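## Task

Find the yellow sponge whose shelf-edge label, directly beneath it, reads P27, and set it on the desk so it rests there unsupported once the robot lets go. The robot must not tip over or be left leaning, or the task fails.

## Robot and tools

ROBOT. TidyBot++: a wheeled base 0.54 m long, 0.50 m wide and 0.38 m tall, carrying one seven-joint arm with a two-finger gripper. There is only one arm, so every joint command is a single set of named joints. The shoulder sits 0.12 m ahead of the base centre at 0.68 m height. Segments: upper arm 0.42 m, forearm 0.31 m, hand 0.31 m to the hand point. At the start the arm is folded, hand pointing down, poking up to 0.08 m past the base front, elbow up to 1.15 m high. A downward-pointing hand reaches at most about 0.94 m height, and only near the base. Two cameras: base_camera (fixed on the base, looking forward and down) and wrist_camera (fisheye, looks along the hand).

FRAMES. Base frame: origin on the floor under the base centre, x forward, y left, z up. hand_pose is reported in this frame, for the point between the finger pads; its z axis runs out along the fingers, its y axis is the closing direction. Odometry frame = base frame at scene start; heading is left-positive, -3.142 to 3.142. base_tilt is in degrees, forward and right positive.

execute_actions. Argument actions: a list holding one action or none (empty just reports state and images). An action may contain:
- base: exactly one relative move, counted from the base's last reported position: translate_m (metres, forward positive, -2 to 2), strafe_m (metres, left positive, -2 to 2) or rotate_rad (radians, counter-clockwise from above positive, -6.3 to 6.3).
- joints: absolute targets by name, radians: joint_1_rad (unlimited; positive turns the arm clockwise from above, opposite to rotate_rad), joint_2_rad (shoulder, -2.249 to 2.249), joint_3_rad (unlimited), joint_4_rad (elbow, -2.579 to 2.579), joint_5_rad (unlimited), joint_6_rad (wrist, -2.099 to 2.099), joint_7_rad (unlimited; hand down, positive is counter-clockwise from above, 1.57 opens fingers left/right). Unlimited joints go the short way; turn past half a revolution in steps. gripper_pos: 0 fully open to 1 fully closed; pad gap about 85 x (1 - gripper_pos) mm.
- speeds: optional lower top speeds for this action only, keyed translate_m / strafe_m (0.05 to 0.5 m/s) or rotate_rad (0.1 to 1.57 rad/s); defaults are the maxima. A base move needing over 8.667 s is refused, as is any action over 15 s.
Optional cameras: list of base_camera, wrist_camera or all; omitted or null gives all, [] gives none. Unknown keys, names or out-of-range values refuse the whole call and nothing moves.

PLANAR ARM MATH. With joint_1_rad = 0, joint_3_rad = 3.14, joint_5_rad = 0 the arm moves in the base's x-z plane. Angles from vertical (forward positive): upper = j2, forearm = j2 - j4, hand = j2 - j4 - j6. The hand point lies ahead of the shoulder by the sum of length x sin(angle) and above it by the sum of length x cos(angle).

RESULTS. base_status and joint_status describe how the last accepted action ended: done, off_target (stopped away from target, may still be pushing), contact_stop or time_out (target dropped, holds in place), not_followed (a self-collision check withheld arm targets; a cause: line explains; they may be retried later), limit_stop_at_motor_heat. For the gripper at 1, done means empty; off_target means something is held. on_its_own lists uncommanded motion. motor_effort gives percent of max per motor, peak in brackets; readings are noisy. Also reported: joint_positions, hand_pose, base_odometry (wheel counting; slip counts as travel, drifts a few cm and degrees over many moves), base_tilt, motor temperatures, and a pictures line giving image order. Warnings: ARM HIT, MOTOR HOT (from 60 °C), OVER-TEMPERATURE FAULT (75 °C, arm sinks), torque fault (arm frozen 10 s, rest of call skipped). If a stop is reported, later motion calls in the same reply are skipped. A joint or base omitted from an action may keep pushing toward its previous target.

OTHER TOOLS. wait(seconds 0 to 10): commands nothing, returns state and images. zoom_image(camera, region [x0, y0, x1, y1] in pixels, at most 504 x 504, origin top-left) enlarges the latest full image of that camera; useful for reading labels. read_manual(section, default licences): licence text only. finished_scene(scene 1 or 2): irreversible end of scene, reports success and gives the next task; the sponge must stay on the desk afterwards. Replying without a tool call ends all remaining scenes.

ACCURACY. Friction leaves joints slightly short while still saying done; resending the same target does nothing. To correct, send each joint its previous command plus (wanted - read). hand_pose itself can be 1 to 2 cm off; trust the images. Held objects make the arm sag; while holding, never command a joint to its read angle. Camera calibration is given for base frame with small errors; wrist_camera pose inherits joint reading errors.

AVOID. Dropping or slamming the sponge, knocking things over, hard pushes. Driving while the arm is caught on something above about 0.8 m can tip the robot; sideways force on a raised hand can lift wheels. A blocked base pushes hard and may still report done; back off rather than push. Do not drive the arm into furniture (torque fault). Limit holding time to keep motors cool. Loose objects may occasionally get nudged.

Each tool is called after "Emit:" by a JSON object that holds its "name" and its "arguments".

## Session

Emit:
{"name": "execute_actions", "arguments": {"actions": [{"joints":{"joint_6_rad":0.55}}], "cameras": ["wrist_camera"]}}

Scene clock: 1.63 s.
Motor temperatures (°C, as the motors report them): [33 32 31 31 39 42 39]
base_odometry: x=+0.000 y=+0.000 heading=+0.000 (m, m, rad; odometry frame)
base_tilt: forward=+0.1 right=-0.3 (deg)
base_status: not commanded
joint_positions: joint_1_rad=-0.016 joint_2_rad=-0.338 joint_3_rad=+3.127 joint_4_rad=-2.559 joint_5_rad=-0.038 joint_6_rad=+0.543 joint_7_rad=+1.575 gripper_pos=+0.000
joint_status: all done
motor_effort: joint_1_rad=+0(0) joint_2_rad=-6(7) joint_3_rad=+0(0) joint_4_rad=+17(17) joint_5_rad=+2(1) joint_6_rad=+7(8) joint_7_rad=+0(1) (%)
hand_pose: x=+0.5389 y=+0.0085 z=+0.8552 quat_wxyz=(-0.010, +0.744, -0.005, +0.668) (m; base frame)
pictures: wrist_camera
camera_calibration (this result's frames):
wrist_camera: T_world_to_cam=[[0.0552513, -0.979985, -0.191248, 0.162131], [-0.0414095, 0.189127, -0.981079, 0.926583], [0.997613, 0.0621254, -0.0301312, -0.385009], [0, 0, 0, 1]] pos_world=[0.413501, 0.00756278, 0.928458]
Images, in order (width x height): wrist_camera 644x476.

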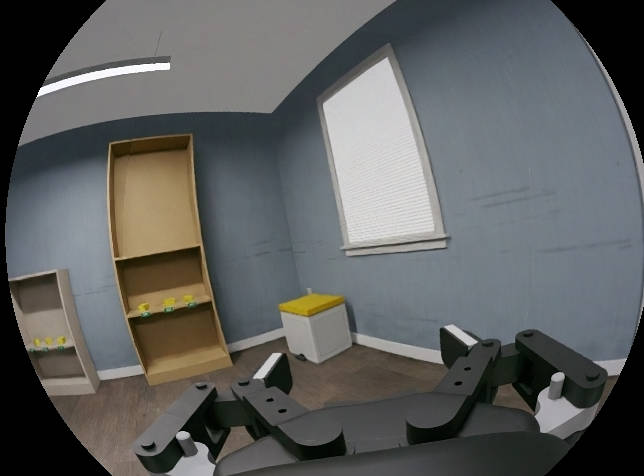

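Similar layout.

Emit:
{"name": "execute_actions", "arguments": {"actions": [{"base":{"rotate_rad":0.65},"joints":{"joint_1_rad":0,"joint_2_rad":0.4,"joint_3_rad":3.14,"joint_4_rad":-2.3,"joint_5_rad":0,"joint_6_rad":0.8}}], "cameras": []}}

Emit:
{"name": "execute_actions", "arguments": {"actions": [{"base":{"translate_m":0.9}}]}}

Scene clock: 3.90 s.
Motor temperatures (°C, as the motors report them): [33 32 31 31 39 42 39]
base_odometry: x=+0.000 y=+0.000 heading=+0.650 (m, m, rad; odometry frame)
base_tilt: forward=+0.1 right=-0.3 (deg)
base_status: done
joint_positions: joint_1_rad=-0.012 joint_2_rad=+0.392 joint_3_rad=+3.129 joint_4_rad=-2.313 joint_5_rad=-0.029 joint_6_rad=+0.768 joint_7_rad=+1.575 gripper_pos=+0.000
joint_status: all done
motor_effort: joint_1_rad=+0(1) joint_2_rad=-29(29) joint_3_rad=+0(1) joint_4_rad=+11(17) joint_5_rad=+2(3) joint_6_rad=+7(7) joint_7_rad=+0(0) (%)
hand_pose: x=+0.7029 y=+0.0086 z=+0.6741 quat_wxyz=(-0.005, +0.824, -0.005, +0.566) (m; base frame)
pictures: none
No camera images: the call's "cameras" was empty. Leave "cameras" out to get every camera's image.

Scene clock: 7.07 s.
Motor temperatures (°C, as the motors report them): [33 32 31 31 39 42 39]
base_odometry: x=+0.716 y=+0.545 heading=+0.650 (m, m, rad; odometry frame)
base_tilt: forward=+0.1 right=-0.3 (deg)
base_status: done
joint_positions: joint_1_rad=-0.011 joint_2_rad=+0.393 joint_3_rad=+3.129 joint_4_rad=-2.307 joint_5_rad=-0.028 joint_6_rad=+0.771 joint_7_rad=+1.575 gripper_pos=+0.000
joint_status: not commanded
motor_effort: joint_1_rad=+0(1) joint_2_rad=-29(31) joint_3_rad=+0(1) joint_4_rad=+10(12) joint_5_rad=+1(2) joint_6_rad=+7(7) joint_7_rad=+0(0) (%)
hand_pose: x=+0.7058 y=+0.0087 z=+0.6770 quat_wxyz=(-0.005, +0.822, -0.004, +0.570) (m; base frame)
pictures: base_camera, wrist_camera
camera_calibration (this result's frames):
wrist_camera: T_world_to_cam=[[0.00347733, -0.981849, -0.189635, 0.154535], [-0.283688, 0.180876, -0.941703, 0.903104], [0.95891, 0.0570717, -0.27791, -0.361723], [0, 0, 0, 1]] pos_world=[0.602523, 0.00902414, 0.779235]
Images, in order (width x height): base_camera 644x364, wrist_camera 644x476.

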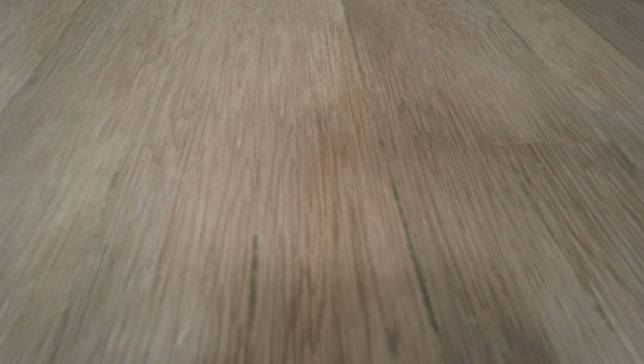

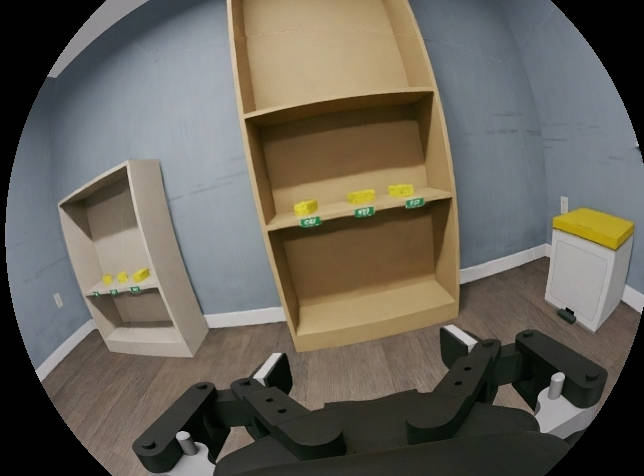

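Nearly aligned. Closer.

Emit:
{"name": "execute_actions", "arguments": {"actions": [{"base":{"translate_m":0.45}}]}}

Emit:
{"name": "zoom_image", "arguments": {"camera": "wrist_camera", "region": [240, 160, 520, 300]}}

Scene clock: 9.53 s.
Motor temperatures (°C, as the motors report them): [33 32 31 31 39 42 39]
base_odometry: x=+1.074 y=+0.818 heading=+0.651 (m, m, rad; odometry frame)
base_tilt: forward=+0.1 right=-0.3 (deg)
base_status: done
joint_positions: joint_1_rad=-0.011 joint_2_rad=+0.396 joint_3_rad=+3.129 joint_4_rad=-2.303 joint_5_rad=-0.028 joint_6_rad=+0.771 joint_7_rad=+1.575 gripper_pos=+0.000
joint_status: not commanded
motor_effort: joint_1_rad=+0(1) joint_2_rad=-29(31) joint_3_rad=-1(1) joint_4_rad=+11(12) joint_5_rad=+2(2) joint_6_rad=+7(7) joint_7_rad=+0(1) (%)
hand_pose: x=+0.7073 y=+0.0087 z=+0.6771 quat_wxyz=(-0.005, +0.822, -0.004, +0.570) (m; base frame)
pictures: base_camera, wrist_camera
camera_calibration (this result's frames):
wrist_camera: T_world_to_cam=[[0.00387335, -0.981863, -0.189551, 0.154226], [-0.282446, 0.18076, -0.942099, 0.902959], [0.959275, 0.0571869, -0.276623, -0.364303], [0, 0, 0, 1]] pos_world=[0.603906, 0.0090433, 0.779136]
Images, in order (width x height): base_camera 644x364, wrist_camera 644x476.

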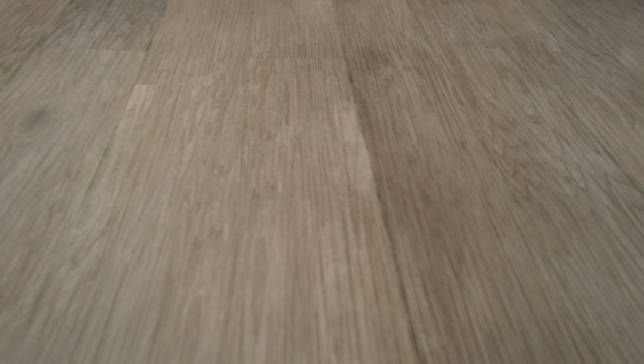

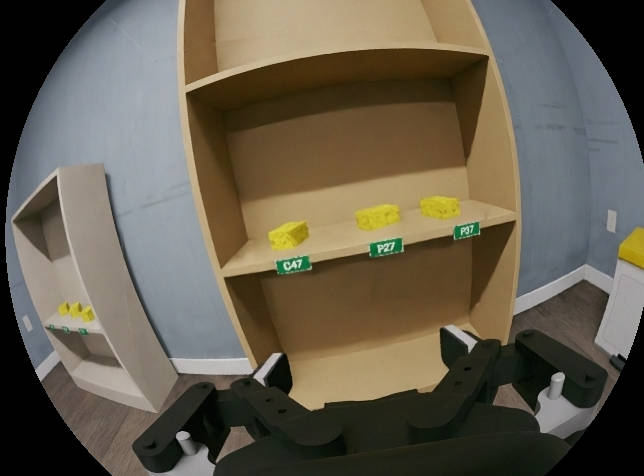

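Region (240, 160, 520, 300) of wrist_camera's 644x476 image, scaled by 1.800.

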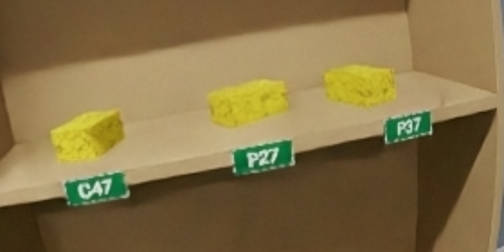

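Emit:
{"name": "execute_actions", "arguments": {"actions": [{"base":{"strafe_m":-0.07},"joints":{"joint_2_rad":0.34,"joint_4_rad":-1.65,"joint_6_rad":-0.735}}], "cameras": []}}

Emit:
{"name": "execute_actions", "arguments": {"actions": [{"base":{"translate_m":0.42}}]}}

Scene clock: 12.43 s.
Motor temperatures (°C, as the motors report them): [33 32 31 31 39 42 39]
base_odometry: x=+1.116 y=+0.763 heading=+0.651 (m, m, rad; odometry frame)
base_tilt: forward=+0.1 right=-0.3 (deg)
base_status: done
joint_positions: joint_1_rad=+0.000 joint_2_rad=+0.354 joint_3_rad=+3.136 joint_4_rad=-1.662 joint_5_rad=-0.026 joint_6_rad=-0.709 joint_7_rad=+1.575 gripper_pos=+0.000
joint_status: all done
motor_effort: joint_1_rad=+0(4) joint_2_rad=-33(33) joint_3_rad=-1(3) joint_4_rad=+16(16) joint_5_rad=+2(1) joint_6_rad=+3(7) joint_7_rad=+0(0) (%)
hand_pose: x=+0.6747 y=+0.0097 z=+0.6567 quat_wxyz=(-0.012, +0.978, -0.004, +0.207) (m; base frame)
pictures: none
No camera images: the call's "cameras" was empty. Leave "cameras" out to get every camera's image.

Scene clock: 14.63 s.
Motor temperatures (°C, as the motors report them): [33 32 31 31 39 42 39]
base_odometry: x=+1.451 y=+1.017 heading=+0.651 (m, m, rad; odometry frame)
base_tilt: forward=+0.1 right=-0.3 (deg)
base_status: done
joint_positions: joint_1_rad=+0.000 joint_2_rad=+0.349 joint_3_rad=+3.136 joint_4_rad=-1.657 joint_5_rad=-0.026 joint_6_rad=-0.710 joint_7_rad=+1.575 gripper_pos=+0.000
joint_status: not commanded
motor_effort: joint_1_rad=+0(1) joint_2_rad=-32(37) joint_3_rad=+0(1) joint_4_rad=+16(17) joint_5_rad=+1(1) joint_6_rad=+3(3) joint_7_rad=+1(0) (%)
hand_pose: x=+0.6764 y=+0.0097 z=+0.6613 quat_wxyz=(-0.012, +0.977, -0.004, +0.211) (m; base frame)
pictures: base_camera, wrist_camera
camera_calibration (this result's frames):
wrist_camera: T_world_to_cam=[[-0.123781, -0.98061, -0.151929, 0.213728], [-0.868193, 0.181166, -0.461973, 0.957886], [0.48054, 0.0747197, -0.873784, 0.379515], [0, 0, 0, 1]] pos_world=[0.675714, 0.00769055, 0.806603]
Images, in order (width x height): base_camera 644x364, wrist_camera 644x476.

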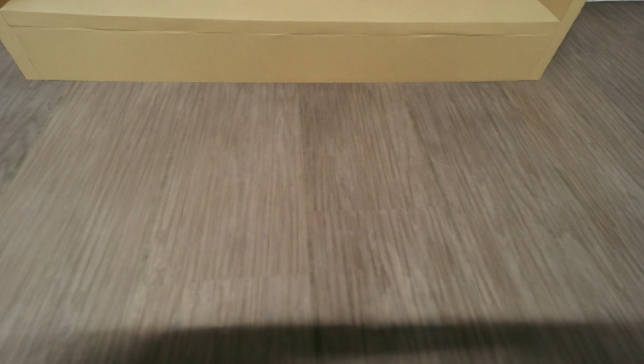

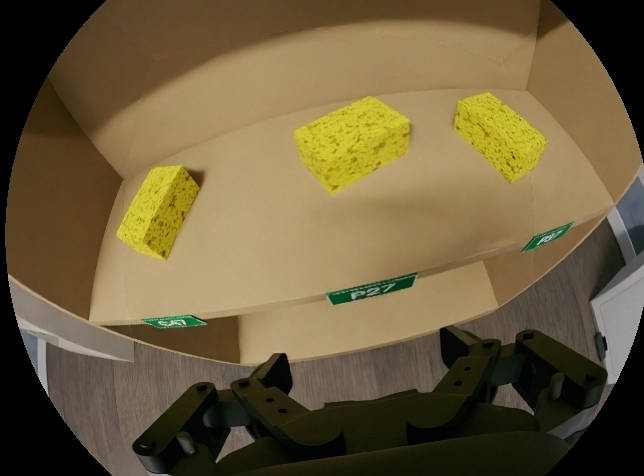

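Emit:
{"name": "execute_actions", "arguments": {"actions": [{"base":{"translate_m":0.17},"speeds":{"translate_m":0.15},"joints":{"joint_7_rad":0.42}}], "cameras": ["wrist_camera"]}}

Scene clock: 16.87 s.
Motor temperatures (°C, as the motors report them): [33 32 31 31 39 42 39]
base_odometry: x=+1.586 y=+1.120 heading=+0.650 (m, m, rad; odometry frame)
base_tilt: forward=+0.1 right=-0.3 (deg)
base_status: done
joint_positions: joint_1_rad=+0.000 joint_2_rad=+0.346 joint_3_rad=+3.136 joint_4_rad=-1.657 joint_5_rad=-0.026 joint_6_rad=-0.710 joint_7_rad=+0.434 gripper_pos=+0.000
joint_status: all done
motor_effort: joint_1_rad=+0(2) joint_2_rad=-33(36) joint_3_rad=+0(1) joint_4_rad=+16(17) joint_5_rad=+1(2) joint_6_rad=+3(3) joint_7_rad=+0(0) (%)
hand_pose: x=+0.6767 y=+0.0097 z=+0.6631 quat_wxyz=(-0.125, +0.820, -0.531, +0.173) (m; base frame)
pictures: wrist_camera
camera_calibration (this result's frames):
wrist_camera: T_world_to_cam=[[-0.848561, -0.248207, -0.467267, 0.906462], [-0.204345, 0.968355, -0.143288, 0.290812], [0.488045, -0.026105, -0.872428, 0.375896], [0, 0, 0, 1]] pos_world=[0.645159, -0.0468064, 0.793171]
Images, in order (width x height): wrist_camera 644x476.

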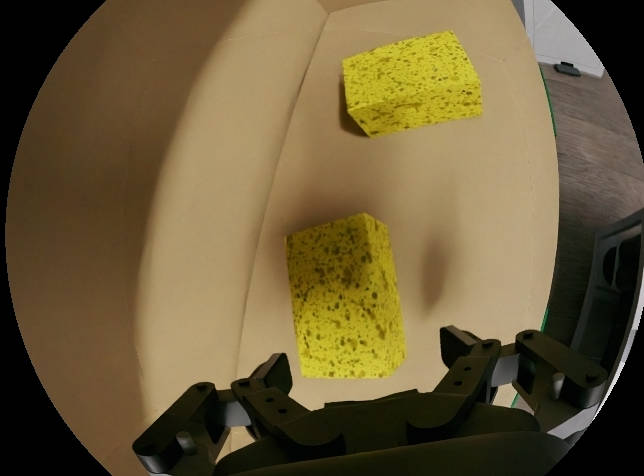

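Emit:
{"name": "execute_actions", "arguments": {"actions": [{"joints":{"joint_1_rad":0.05,"joint_2_rad":0.44,"joint_4_rad":-1.64,"joint_6_rad":-0.61}}], "cameras": ["wrist_camera"]}}

Scene clock: 18.70 s.
Motor temperatures (°C, as the motors report them): [33 32 31 31 39 42 39]
base_odometry: x=+1.586 y=+1.120 heading=+0.650 (m, m, rad; odometry frame)
base_tilt: forward=+0.1 right=-0.3 (deg)
base_status: not commanded
joint_positions: joint_1_rad=+0.036 joint_2_rad=+0.425 joint_3_rad=+3.136 joint_4_rad=-1.642 joint_5_rad=-0.026 joint_6_rad=-0.629 joint_7_rad=+0.434 gripper_pos=+0.000
joint_status: all done
motor_effort: joint_1_rad=+0(1) joint_2_rad=-34(37) joint_3_rad=+0(0) joint_4_rad=+15(16) joint_5_rad=+2(3) joint_6_rad=+2(2) joint_7_rad=+0(1) (%)
hand_pose: x=+0.7031 y=-0.0115 z=+0.6350 quat_wxyz=(-0.126, +0.809, -0.545, +0.182) (m; base frame)
pictures: wrist_camera
camera_calibration (this result's frames):
wrist_camera: T_world_to_cam=[[-0.849227, -0.216616, -0.481551, 0.920402], [-0.165307, 0.975203, -0.147151, 0.287749], [0.501485, -0.0453604, -0.863976, 0.32292], [0, 0, 0, 1]] pos_world=[0.667258, -0.0665926, 0.764559]
Images, in order (width x height): wrist_camera 644x476.

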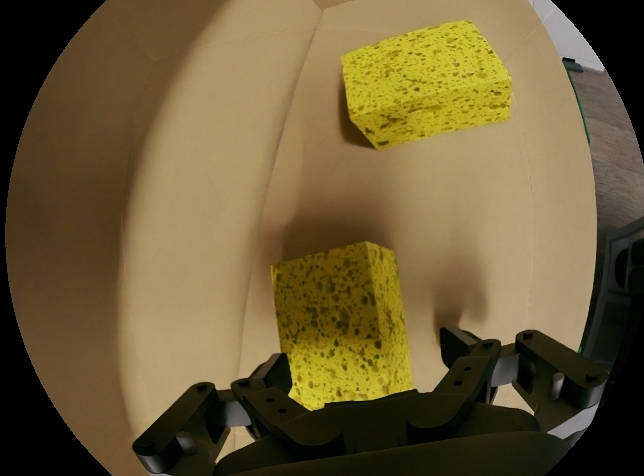

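Emit:
{"name": "execute_actions", "arguments": {"actions": [{"base":{"translate_m":0.018}}], "cameras": []}}

Emit:
{"name": "execute_actions", "arguments": {"actions": [{"joints":{"joint_2_rad":0.50,"joint_4_rad":-1.66,"joint_6_rad":-0.54}}], "cameras": ["wrist_camera"]}}

Scene clock: 19.90 s.
Motor temperatures (°C, as the motors report them): [33 32 31 31 39 42 39]
base_odometry: x=+1.601 y=+1.131 heading=+0.650 (m, m, rad; odometry frame)
base_tilt: forward=+0.1 right=-0.3 (deg)
base_status: done
joint_positions: joint_1_rad=+0.036 joint_2_rad=+0.428 joint_3_rad=+3.136 joint_4_rad=-1.638 joint_5_rad=-0.026 joint_6_rad=-0.629 joint_7_rad=+0.434 gripper_pos=+0.000
joint_status: not commanded
motor_effort: joint_1_rad=+0(1) joint_2_rad=-34(37) joint_3_rad=+0(1) joint_4_rad=+15(16) joint_5_rad=+2(2) joint_6_rad=+2(3) joint_7_rad=+0(1) (%)
hand_pose: x=+0.7046 y=-0.0119 z=+0.6347 quat_wxyz=(-0.126, +0.809, -0.545, +0.183) (m; base frame)
pictures: none
No camera images: the call's "cameras" was empty. Leave "cameras" out to get every camera's image.

Scene clock: 20.67 s.
Motor temperatures (°C, as the motors report them): [33 32 31 31 39 42 39]
base_odometry: x=+1.601 y=+1.131 heading=+0.650 (m, m, rad; odometry frame)
base_tilt: forward=+0.1 right=-0.3 (deg)
base_status: not commanded
joint_positions: joint_1_rad=+0.037 joint_2_rad=+0.451 joint_3_rad=+3.136 joint_4_rad=-1.637 joint_5_rad=-0.026 joint_6_rad=-0.564 joint_7_rad=+0.434 gripper_pos=+0.000
joint_status: joint_2_rad off_target (ended at +0.451, target +0.500); the others done
motor_effort: joint_1_rad=+1(1) joint_2_rad=-29(35) joint_3_rad=+0(1) joint_4_rad=+11(14) joint_5_rad=+1(2) joint_6_rad=+2(3) joint_7_rad=+1(1) (%)
hand_pose: x=+0.7218 y=-0.0131 z=+0.6305 quat_wxyz=(-0.136, +0.804, -0.543, +0.201) (m; base frame)
pictures: wrist_camera
camera_calibration (this result's frames):
wrist_camera: T_world_to_cam=[[-0.828051, -0.215389, -0.517629, 0.941285], [-0.15609, 0.975323, -0.156142, 0.290805], [0.538487, -0.0484973, -0.841237, 0.268417], [0, 0, 0, 1]] pos_world=[0.680284, -0.0678692, 0.758445]
Images, in order (width x height): wrist_camera 644x476.

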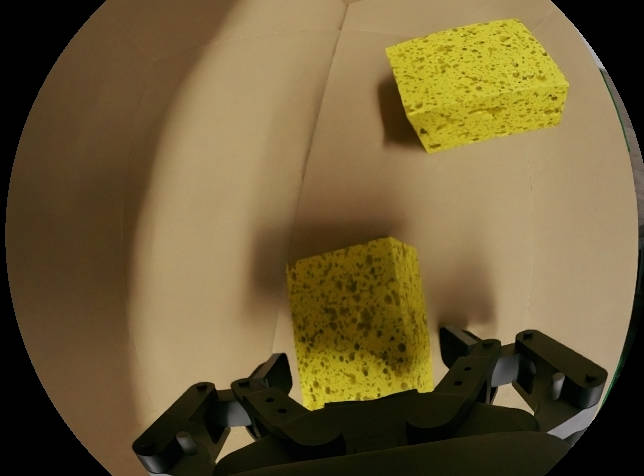

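Emit:
{"name": "execute_actions", "arguments": {"actions": [{"joints":{"joint_2_rad":0.555,"joint_4_rad":-1.395,"joint_6_rad":-0.91}}], "cameras": ["wrist_camera"]}}

Scene clock: 22.67 s.
Motor temperatures (°C, as the motors report them): [33 32 31 31 39 42 39]
base_odometry: x=+1.601 y=+1.131 heading=+0.650 (m, m, rad; odometry frame)
base_tilt: forward=+0.1 right=-0.3 (deg)
base_status: not commanded
joint_positions: joint_1_rad=+0.037 joint_2_rad=+0.541 joint_3_rad=+3.136 joint_4_rad=-1.408 joint_5_rad=-0.026 joint_6_rad=-0.881 joint_7_rad=+0.434 gripper_pos=+0.000
joint_status: all done
motor_effort: joint_1_rad=-1(1) joint_2_rad=-40(40) joint_3_rad=-1(2) joint_4_rad=+15(17) joint_5_rad=+2(1) joint_6_rad=+2(3) joint_7_rad=+1(0) (%)
hand_pose: x=+0.7233 y=-0.0114 z=+0.6302 quat_wxyz=(-0.092, +0.820, -0.551, +0.125) (m; base frame)
pictures: wrist_camera
camera_calibration (this result's frames):
wrist_camera: T_world_to_cam=[[-0.90513, -0.217801, -0.365106, 0.902346], [-0.187909, 0.975316, -0.115973, 0.286988], [0.381352, -0.0363637, -0.923714, 0.433268], [0, 0, 0, 1]] pos_world=[0.70544, -0.067617, 0.76295]
Images, in order (width x height): wrist_camera 644x476.

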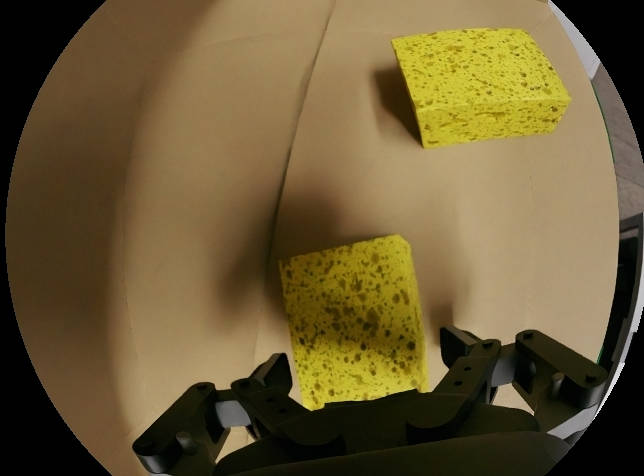

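Emit:
{"name": "execute_actions", "arguments": {"actions": [{"joints":{"joint_2_rad":0.60,"joint_6_rad":-0.82}}], "cameras": ["wrist_camera"]}}

Emit:
{"name": "execute_actions", "arguments": {"actions": [{"joints":{"gripper_pos":1}}], "cameras": ["wrist_camera"]}}

Scene clock: 23.73 s.
Motor temperatures (°C, as the motors report them): [33 32 31 31 39 42 39]
base_odometry: x=+1.601 y=+1.131 heading=+0.650 (m, m, rad; odometry frame)
base_tilt: forward=+0.1 right=-0.3 (deg)
base_status: not commanded
joint_positions: joint_1_rad=+0.037 joint_2_rad=+0.561 joint_3_rad=+3.136 joint_4_rad=-1.399 joint_5_rad=-0.026 joint_6_rad=-0.849 joint_7_rad=+0.434 gripper_pos=+0.000
joint_status: joint_2_rad off_target (ended at +0.561, target +0.600); the others done
motor_effort: joint_1_rad=+0(0) joint_2_rad=-37(40) joint_3_rad=-1(1) joint_4_rad=+14(15) joint_5_rad=+1(2) joint_6_rad=+2(3) joint_7_rad=-1(0) (%)
hand_pose: x=+0.7354 y=-0.0119 z=+0.6249 quat_wxyz=(-0.098, +0.818, -0.550, +0.134) (m; base frame)
pictures: wrist_camera
camera_calibration (this result's frames):
wrist_camera: T_world_to_cam=[[-0.897275, -0.217342, -0.384265, 0.917464], [-0.18449, 0.975372, -0.120882, 0.289771], [0.401074, -0.0375708, -0.915275, 0.403927], [0, 0, 0, 1]] pos_world=[0.714673, -0.0680552, 0.757281]
Images, in order (width x height): wrist_camera 644x476.

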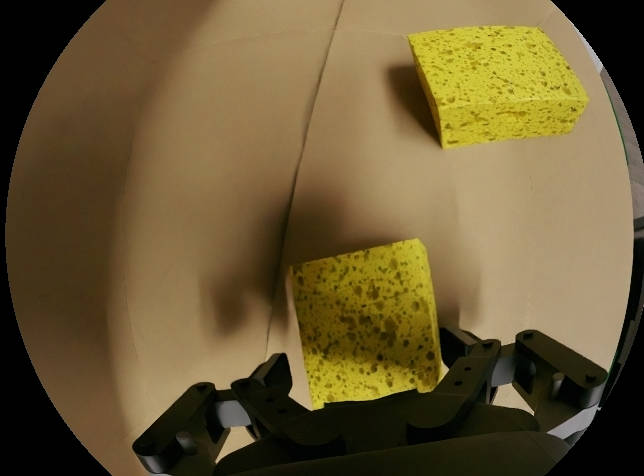

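Scene clock: 24.83 s.
Motor temperatures (°C, as the motors report them): [33 32 31 31 39 42 39]
base_odometry: x=+1.601 y=+1.131 heading=+0.650 (m, m, rad; odometry frame)
base_tilt: forward=+0.1 right=-0.3 (deg)
base_status: not commanded
joint_positions: joint_1_rad=+0.038 joint_2_rad=+0.559 joint_3_rad=+3.136 joint_4_rad=-1.387 joint_5_rad=-0.026 joint_6_rad=-0.848 joint_7_rad=+0.434 gripper_pos=+0.343
joint_status: gripper_pos off_target (ended at +0.343, target +1.000)
motor_effort: joint_1_rad=+0(0) joint_2_rad=-32(37) joint_3_rad=-1(1) joint_4_rad=+12(14) joint_5_rad=+2(1) joint_6_rad=+2(2) joint_7_rad=+0(0) (%)
hand_pose: x=+0.7407 y=-0.0127 z=+0.6311 quat_wxyz=(-0.102, +0.817, -0.550, +0.141) (m; base frame)
pictures: wrist_camera
camera_calibration (this result's frames):
wrist_camera: T_world_to_cam=[[-0.891498, -0.216793, -0.397785, 0.92871], [-0.181776, 0.97546, -0.124239, 0.29231], [0.414957, -0.0384507, -0.909028, 0.393231], [0, 0, 0, 1]] pos_world=[0.717904, -0.0686781, 0.7632]
Images, in order (width x height): wrist_camera 644x476.

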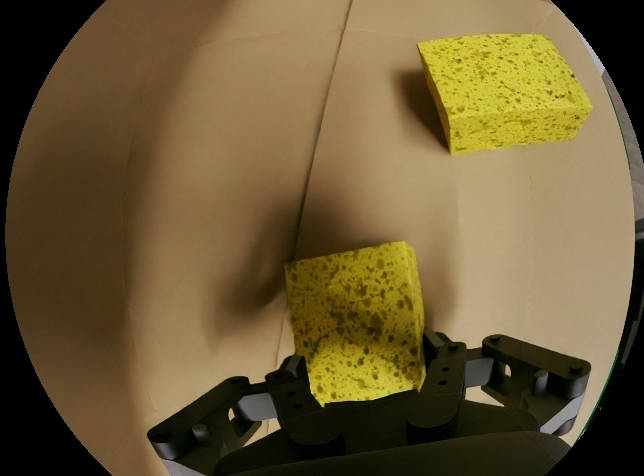

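Emit:
{"name": "execute_actions", "arguments": {"actions": [{"joints":{"joint_2_rad":0.52}}], "cameras": []}}

Emit:
{"name": "execute_actions", "arguments": {"actions": [{"base":{"translate_m":-1.3}}], "cameras": []}}

Emit:
{"name": "execute_actions", "arguments": {"actions": [{"base":{"rotate_rad":3.14},"joints":{"joint_1_rad":0,"joint_2_rad":0.2,"joint_4_rad":-1.15,"joint_6_rad":-1.1,"joint_7_rad":1.6}}]}}

Scene clock: 26.17 s.
Motor temperatures (°C, as the motors report them): [33 32 31 31 39 42 39]
base_odometry: x=+1.601 y=+1.131 heading=+0.650 (m, m, rad; odometry frame)
base_tilt: forward=+0.1 right=-0.3 (deg)
base_status: not commanded
joint_positions: joint_1_rad=+0.038 joint_2_rad=+0.537 joint_3_rad=+3.136 joint_4_rad=-1.390 joint_5_rad=-0.026 joint_6_rad=-0.848 joint_7_rad=+0.434 gripper_pos=+0.343
joint_status: all done
motor_effort: joint_1_rad=-1(0) joint_2_rad=-40(42) joint_3_rad=-1(1) joint_4_rad=+16(17) joint_5_rad=+1(1) joint_6_rad=+2(2) joint_7_rad=+0(0) (%)
hand_pose: x=+0.7404 y=-0.0127 z=+0.6432 quat_wxyz=(-0.106, +0.816, -0.548, +0.149) (m; base frame)
pictures: none
No camera images: the call's "cameras" was empty. Leave "cameras" out to get every camera's image.

Scene clock: 30.27 s.
Motor temperatures (°C, as the motors report them): [33 33 31 31 39 42 39]
base_odometry: x=+0.566 y=+0.344 heading=+0.650 (m, m, rad; odometry frame)
base_tilt: forward=+0.1 right=-0.3 (deg)
base_status: done
joint_positions: joint_1_rad=+0.040 joint_2_rad=+0.529 joint_3_rad=+3.136 joint_4_rad=-1.391 joint_5_rad=-0.025 joint_6_rad=-0.846 joint_7_rad=+0.434 gripper_pos=+0.343
joint_status: not commanded
motor_effort: joint_1_rad=+0(3) joint_2_rad=-40(43) joint_3_rad=+0(3) joint_4_rad=+16(17) joint_5_rad=+1(2) joint_6_rad=+2(3) joint_7_rad=-1(1) (%)
hand_pose: x=+0.7410 y=-0.0144 z=+0.6483 quat_wxyz=(-0.108, +0.815, -0.549, +0.153) (m; base frame)
pictures: none
No camera images: the call's "cameras" was empty. Leave "cameras" out to get every camera's image.

Scene clock: 33.63 s.
Motor temperatures (°C, as the motors report them): [33 33 31 31 39 42 39]
base_odometry: x=+0.566 y=+0.344 heading=-2.493 (m, m, rad; odometry frame)
base_tilt: forward=+0.1 right=-0.3 (deg)
base_status: done
joint_positions: joint_1_rad=-0.003 joint_2_rad=+0.219 joint_3_rad=+3.139 joint_4_rad=-1.156 joint_5_rad=-0.023 joint_6_rad=-1.068 joint_7_rad=+1.576 gripper_pos=+0.343
joint_status: all done
motor_effort: joint_1_rad=+0(5) joint_2_rad=-30(45) joint_3_rad=+0(4) joint_4_rad=+18(19) joint_5_rad=+2(1) joint_6_rad=+4(5) joint_7_rad=-1(0) (%)
hand_pose: x=+0.7186 y=+0.0108 z=+0.9153 quat_wxyz=(-0.012, +0.940, +0.003, +0.342) (m; base frame)
pictures: base_camera, wrist_camera
camera_calibration (this result's frames):
wrist_camera: T_world_to_cam=[[-0.0689754, -0.982077, -0.175407, 0.240787], [-0.713664, 0.171432, -0.679186, 1.19955], [0.697084, 0.0783345, -0.712698, 0.277932], [0, 0, 0, 1]] pos_world=[0.678945, 0.00905784, 1.05504]
Images, in order (width x height): base_camera 644x364, wrist_camera 644x476.

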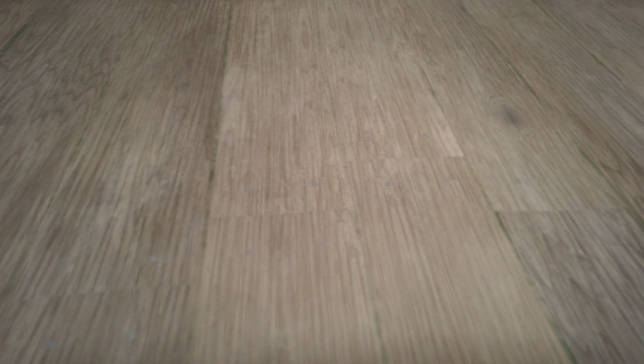

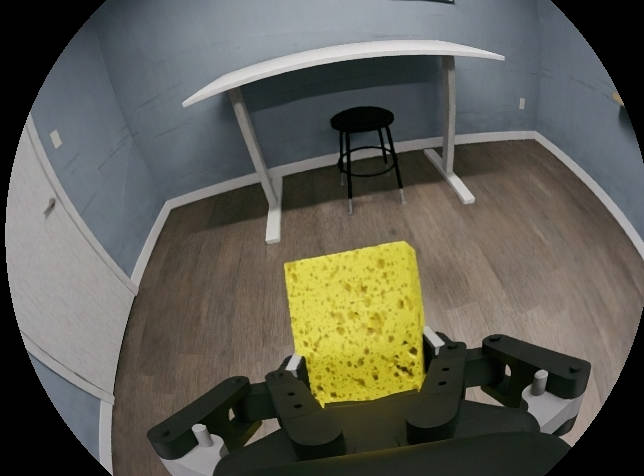

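Emit:
{"name": "execute_actions", "arguments": {"actions": [{"base":{"translate_m":1.0},"joints":{"joint_2_rad":0.233,"joint_4_rad":-0.46,"joint_6_rad":-2.06}}]}}

Scene clock: 37.93 s.
Motor temperatures (°C, as the motors report them): [33 33 31 31 39 42 39]
base_odometry: x=-0.230 y=-0.261 heading=-2.493 (m, m, rad; odometry frame)
base_tilt: forward=+0.1 right=-0.3 (deg)
base_status: done
joint_positions: joint_1_rad=-0.003 joint_2_rad=+0.234 joint_3_rad=+3.139 joint_4_rad=-0.471 joint_5_rad=-0.023 joint_6_rad=-2.033 joint_7_rad=+1.576 gripper_pos=+0.343
joint_status: all done
motor_effort: joint_1_rad=+0(1) joint_2_rad=-24(32) joint_3_rad=-1(1) joint_4_rad=+12(18) joint_5_rad=+2(1) joint_6_rad=+2(5) joint_7_rad=+0(1) (%)
hand_pose: x=+0.5424 y=+0.0099 z=+1.0444 quat_wxyz=(-0.009, +0.980, +0.012, +0.201) (m; base frame)
pictures: base_camera, wrist_camera
camera_calibration (this result's frames):
wrist_camera: T_world_to_cam=[[-0.0971241, -0.98558, -0.138562, 0.227189], [-0.883006, 0.149563, -0.444894, 1.00903], [0.459202, 0.0791413, -0.8848, 0.801615], [0, 0, 0, 1]] pos_world=[0.54494, 0.00955844, 1.18966]
Images, in order (width x height): base_camera 644x364, wrist_camera 644x476.

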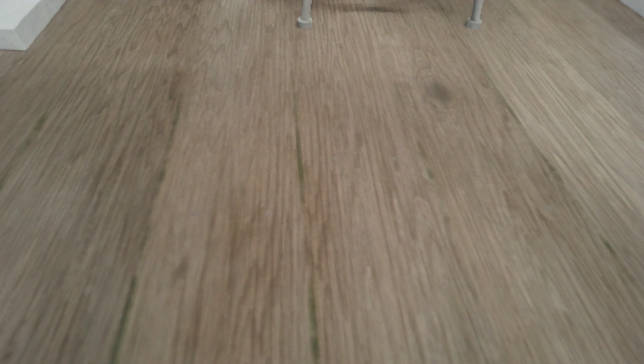

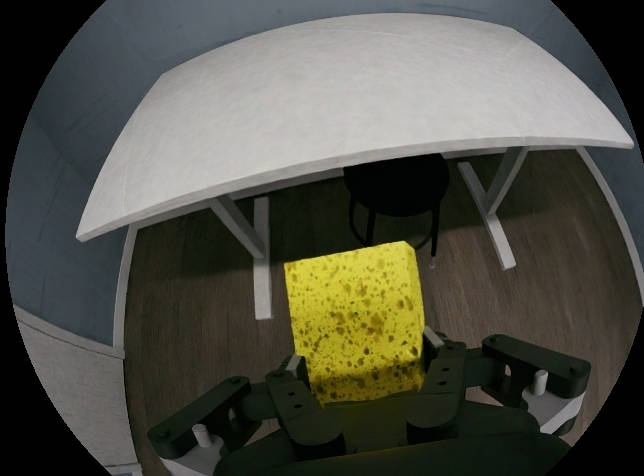

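Emit:
{"name": "execute_actions", "arguments": {"actions": [{"base":{"translate_m":0.36},"joints":{"joint_7_rad":0.42}}], "cameras": ["wrist_camera"]}}

Emit:
{"name": "execute_actions", "arguments": {"actions": [{"joints":{"joint_2_rad":0.31}}], "cameras": ["wrist_camera"]}}

Scene clock: 40.33 s.
Motor temperatures (°C, as the motors report them): [33 33 31 31 39 42 39]
base_odometry: x=-0.517 y=-0.479 heading=-2.492 (m, m, rad; odometry frame)
base_tilt: forward=+0.1 right=-0.3 (deg)
base_status: done
joint_positions: joint_1_rad=-0.003 joint_2_rad=+0.241 joint_3_rad=+3.139 joint_4_rad=-0.470 joint_5_rad=-0.023 joint_6_rad=-2.033 joint_7_rad=+0.434 gripper_pos=+0.343
joint_status: all done
motor_effort: joint_1_rad=+0(1) joint_2_rad=-23(28) joint_3_rad=+0(1) joint_4_rad=+12(12) joint_5_rad=+2(1) joint_6_rad=+2(3) joint_7_rad=+0(0) (%)
hand_pose: x=+0.5449 y=+0.0099 z=+1.0418 quat_wxyz=(-0.115, +0.831, -0.519, +0.161) (m; base frame)
pictures: wrist_camera
camera_calibration (this result's frames):
wrist_camera: T_world_to_cam=[[-0.854758, -0.278087, -0.438242, 0.945092], [-0.237138, 0.960313, -0.146849, 0.33959], [0.461686, -0.0215964, -0.886781, 0.799922], [0, 0, 0, 1]] pos_world=[0.519042, -0.0460195, 1.1734]
Images, in order (width x height): wrist_camera 644x476.

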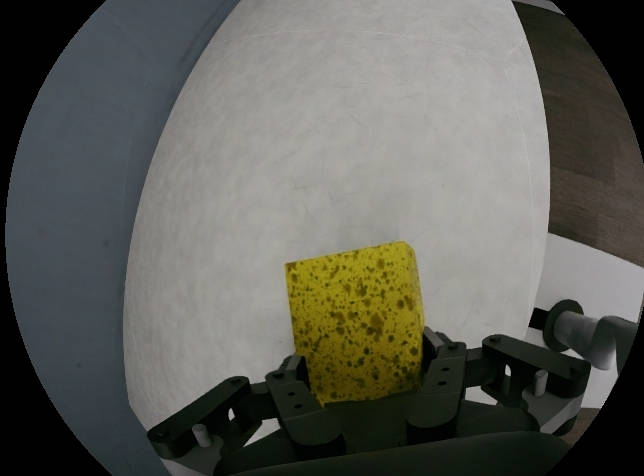

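Scene clock: 41.33 s.
Motor temperatures (°C, as the motors report them): [33 33 31 31 39 42 39]
base_odometry: x=-0.517 y=-0.479 heading=-2.492 (m, m, rad; odometry frame)
base_tilt: forward=+0.1 right=-0.3 (deg)
base_status: not commanded
joint_positions: joint_1_rad=-0.003 joint_2_rad=+0.308 joint_3_rad=+3.139 joint_4_rad=-0.468 joint_5_rad=-0.023 joint_6_rad=-2.033 joint_7_rad=+0.434 gripper_pos=+0.343
joint_status: all done
motor_effort: joint_1_rad=+0(0) joint_2_rad=-27(29) joint_3_rad=+0(0) joint_4_rad=+12(13) joint_5_rad=+2(1) joint_6_rad=+2(2) joint_7_rad=+0(0) (%)
hand_pose: x=+0.5681 y=+0.0100 z=+1.0130 quat_wxyz=(-0.098, +0.836, -0.523, +0.134) (m; base frame)
pictures: wrist_camera
camera_calibration (this result's frames):
wrist_camera: T_world_to_cam=[[-0.881568, -0.278175, -0.381387, 0.910002], [-0.246233, 0.960283, -0.131247, 0.330161], [0.402749, -0.0217933, -0.915051, 0.825771], [0, 0, 0, 1]] pos_world=[0.550947, -0.0459122, 1.14602]
Images, in order (width x height): wrist_camera 644x476.

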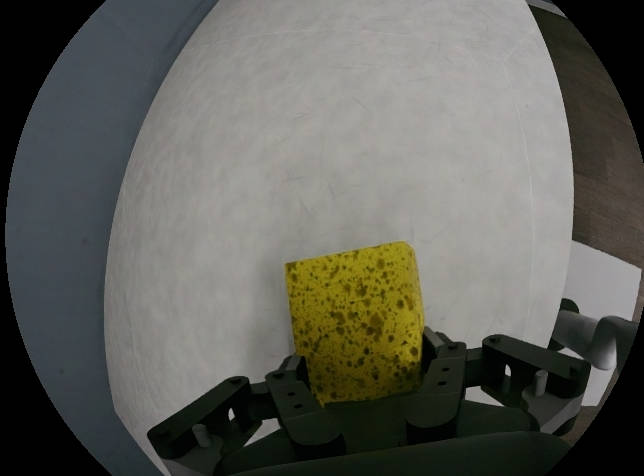

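Emit:
{"name": "execute_actions", "arguments": {"actions": [{"joints":{"joint_2_rad":0.37,"joint_6_rad":-1.95}}], "cameras": []}}

Scene clock: 42.47 s.
Motor temperatures (°C, as the motors report them): [33 33 31 31 39 42 39]
base_odometry: x=-0.517 y=-0.479 heading=-2.492 (m, m, rad; odometry frame)
base_tilt: forward=+0.1 right=-0.3 (deg)
base_status: not commanded
joint_positions: joint_1_rad=-0.003 joint_2_rad=+0.366 joint_3_rad=+3.139 joint_4_rad=-0.468 joint_5_rad=-0.023 joint_6_rad=-1.976 joint_7_rad=+0.434 gripper_pos=+0.343
joint_status: all done
motor_effort: joint_1_rad=+0(0) joint_2_rad=-30(31) joint_3_rad=+0(1) joint_4_rad=+12(13) joint_5_rad=+2(1) joint_6_rad=+2(3) joint_7_rad=+0(0) (%)
hand_pose: x=+0.6037 y=+0.0103 z=+0.9915 quat_wxyz=(-0.098, +0.836, -0.523, +0.133) (m; base frame)
pictures: none
No camera images: the call's "cameras" was empty. Leave "cameras" out to get every camera's image.

Emit:
{"name": "execute_actions", "arguments": {"actions": [{"joints":{"joint_2_rad":0.425,"joint_6_rad":-1.9}}], "cameras": []}}

Scene clock: 43.63 s.
Motor temperatures (°C, as the motors report them): [33 33 31 31 39 42 39]
base_odometry: x=-0.517 y=-0.479 heading=-2.492 (m, m, rad; odometry frame)
base_tilt: forward=+0.1 right=-0.3 (deg)
base_status: not commanded
joint_positions: joint_1_rad=-0.003 joint_2_rad=+0.419 joint_3_rad=+3.139 joint_4_rad=-0.466 joint_5_rad=-0.023 joint_6_rad=-1.928 joint_7_rad=+0.434 gripper_pos=+0.343
joint_status: all done
motor_effort: joint_1_rad=+0(1) joint_2_rad=-31(35) joint_3_rad=-1(1) joint_4_rad=+13(13) joint_5_rad=+1(1) joint_6_rad=+2(2) joint_7_rad=+0(0) (%)
hand_pose: x=+0.6338 y=+0.0106 z=+0.9707 quat_wxyz=(-0.097, +0.836, -0.524, +0.132) (m; base frame)
pictures: none
No camera images: the call's "cameras" was empty. Leave "cameras" out to get every camera's image.

Emit:
{"name": "execute_actions", "arguments": {"actions": [{"joints":{"joint_4_rad":-0.55,"joint_6_rad":-1.83}}], "cameras": []}}

Scene clock: 44.73 s.
Motor temperatures (°C, as the motors report them): [33 33 31 31 39 42 39]
base_odometry: x=-0.517 y=-0.479 heading=-2.492 (m, m, rad; odometry frame)
base_tilt: forward=+0.1 right=-0.3 (deg)
base_status: not commanded
joint_positions: joint_1_rad=-0.003 joint_2_rad=+0.397 joint_3_rad=+3.139 joint_4_rad=-0.519 joint_5_rad=-0.023 joint_6_rad=-1.858 joint_7_rad=+0.434 gripper_pos=+0.343
joint_status: all done
motor_effort: joint_1_rad=+0(0) joint_2_rad=-24(33) joint_3_rad=+0(0) joint_4_rad=+10(13) joint_5_rad=+2(2) joint_6_rad=+2(2) joint_7_rad=+0(0) (%)
hand_pose: x=+0.6428 y=+0.0108 z=+0.9706 quat_wxyz=(-0.107, +0.833, -0.523, +0.148) (m; base frame)
pictures: none
No camera images: the call's "cameras" was empty. Leave "cameras" out to get every camera's image.

Emit:
{"name": "execute_actions", "arguments": {"actions": [{"joints":{"gripper_pos":0,"joint_2_rad":0.395,"joint_4_rad":-0.52}}], "cameras": []}}

Emit:
{"name": "execute_actions", "arguments": {"actions": [{"joints":{"joint_2_rad":0.28}}], "cameras": ["wrist_camera"]}}

Emit:
{"name": "finished_scene", "arguments": {"scene": 2}}

Scene clock: 46.20 s.
Motor temperatures (°C, as the motors report them): [33 33 31 31 39 42 39]
base_odometry: x=-0.517 y=-0.479 heading=-2.492 (m, m, rad; odometry frame)
base_tilt: forward=+0.1 right=-0.3 (deg)
base_status: not commanded
joint_positions: joint_1_rad=-0.003 joint_2_rad=+0.396 joint_3_rad=+3.139 joint_4_rad=-0.518 joint_5_rad=-0.023 joint_6_rad=-1.858 joint_7_rad=+0.434 gripper_pos=+0.000
joint_status: all done
motor_effort: joint_1_rad=+0(0) joint_2_rad=-32(33) joint_3_rad=-1(1) joint_4_rad=+13(14) joint_5_rad=+2(2) joint_6_rad=+2(2) joint_7_rad=+0(1) (%)
hand_pose: x=+0.6426 y=+0.0108 z=+0.9715 quat_wxyz=(-0.108, +0.833, -0.523, +0.149) (m; base frame)
pictures: none
No camera images: the call's "cameras" was empty. Leave "cameras" out to get every camera's image.

Scene clock: 47.30 s.
Motor temperatures (°C, as the motors report them): [33 33 31 31 39 42 39]
base_odometry: x=-0.517 y=-0.479 heading=-2.492 (m, m, rad; odometry frame)
base_tilt: forward=+0.1 right=-0.3 (deg)
base_status: not commanded
joint_positions: joint_1_rad=-0.003 joint_2_rad=+0.276 joint_3_rad=+3.139 joint_4_rad=-0.518 joint_5_rad=-0.023 joint_6_rad=-1.858 joint_7_rad=+0.434 gripper_pos=+0.000
joint_status: all done
motor_effort: joint_1_rad=-1(0) joint_2_rad=-26(35) joint_3_rad=+0(0) joint_4_rad=+13(14) joint_5_rad=+2(1) joint_6_rad=+3(3) joint_7_rad=+0(0) (%)
hand_pose: x=+0.6039 y=+0.0106 z=+1.0325 quat_wxyz=(-0.140, +0.822, -0.515, +0.198) (m; base frame)
pictures: wrist_camera
camera_calibration (this result's frames):
wrist_camera: T_world_to_cam=[[-0.81188, -0.274086, -0.515487, 1.04548], [-0.220202, 0.961498, -0.164418, 0.359394], [0.540705, -0.0199767, -0.840975, 0.669342], [0, 0, 0, 1]] pos_world=[0.566026, -0.0456336, 1.16092]
Images, in order (width x height): wrist_camera 644x476.

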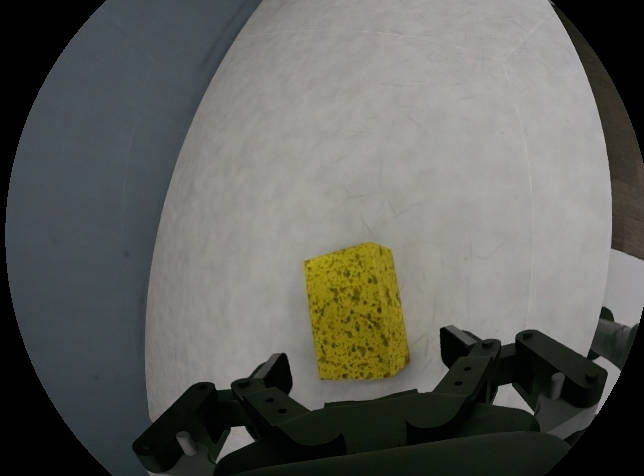

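The scene is finished: the task was done.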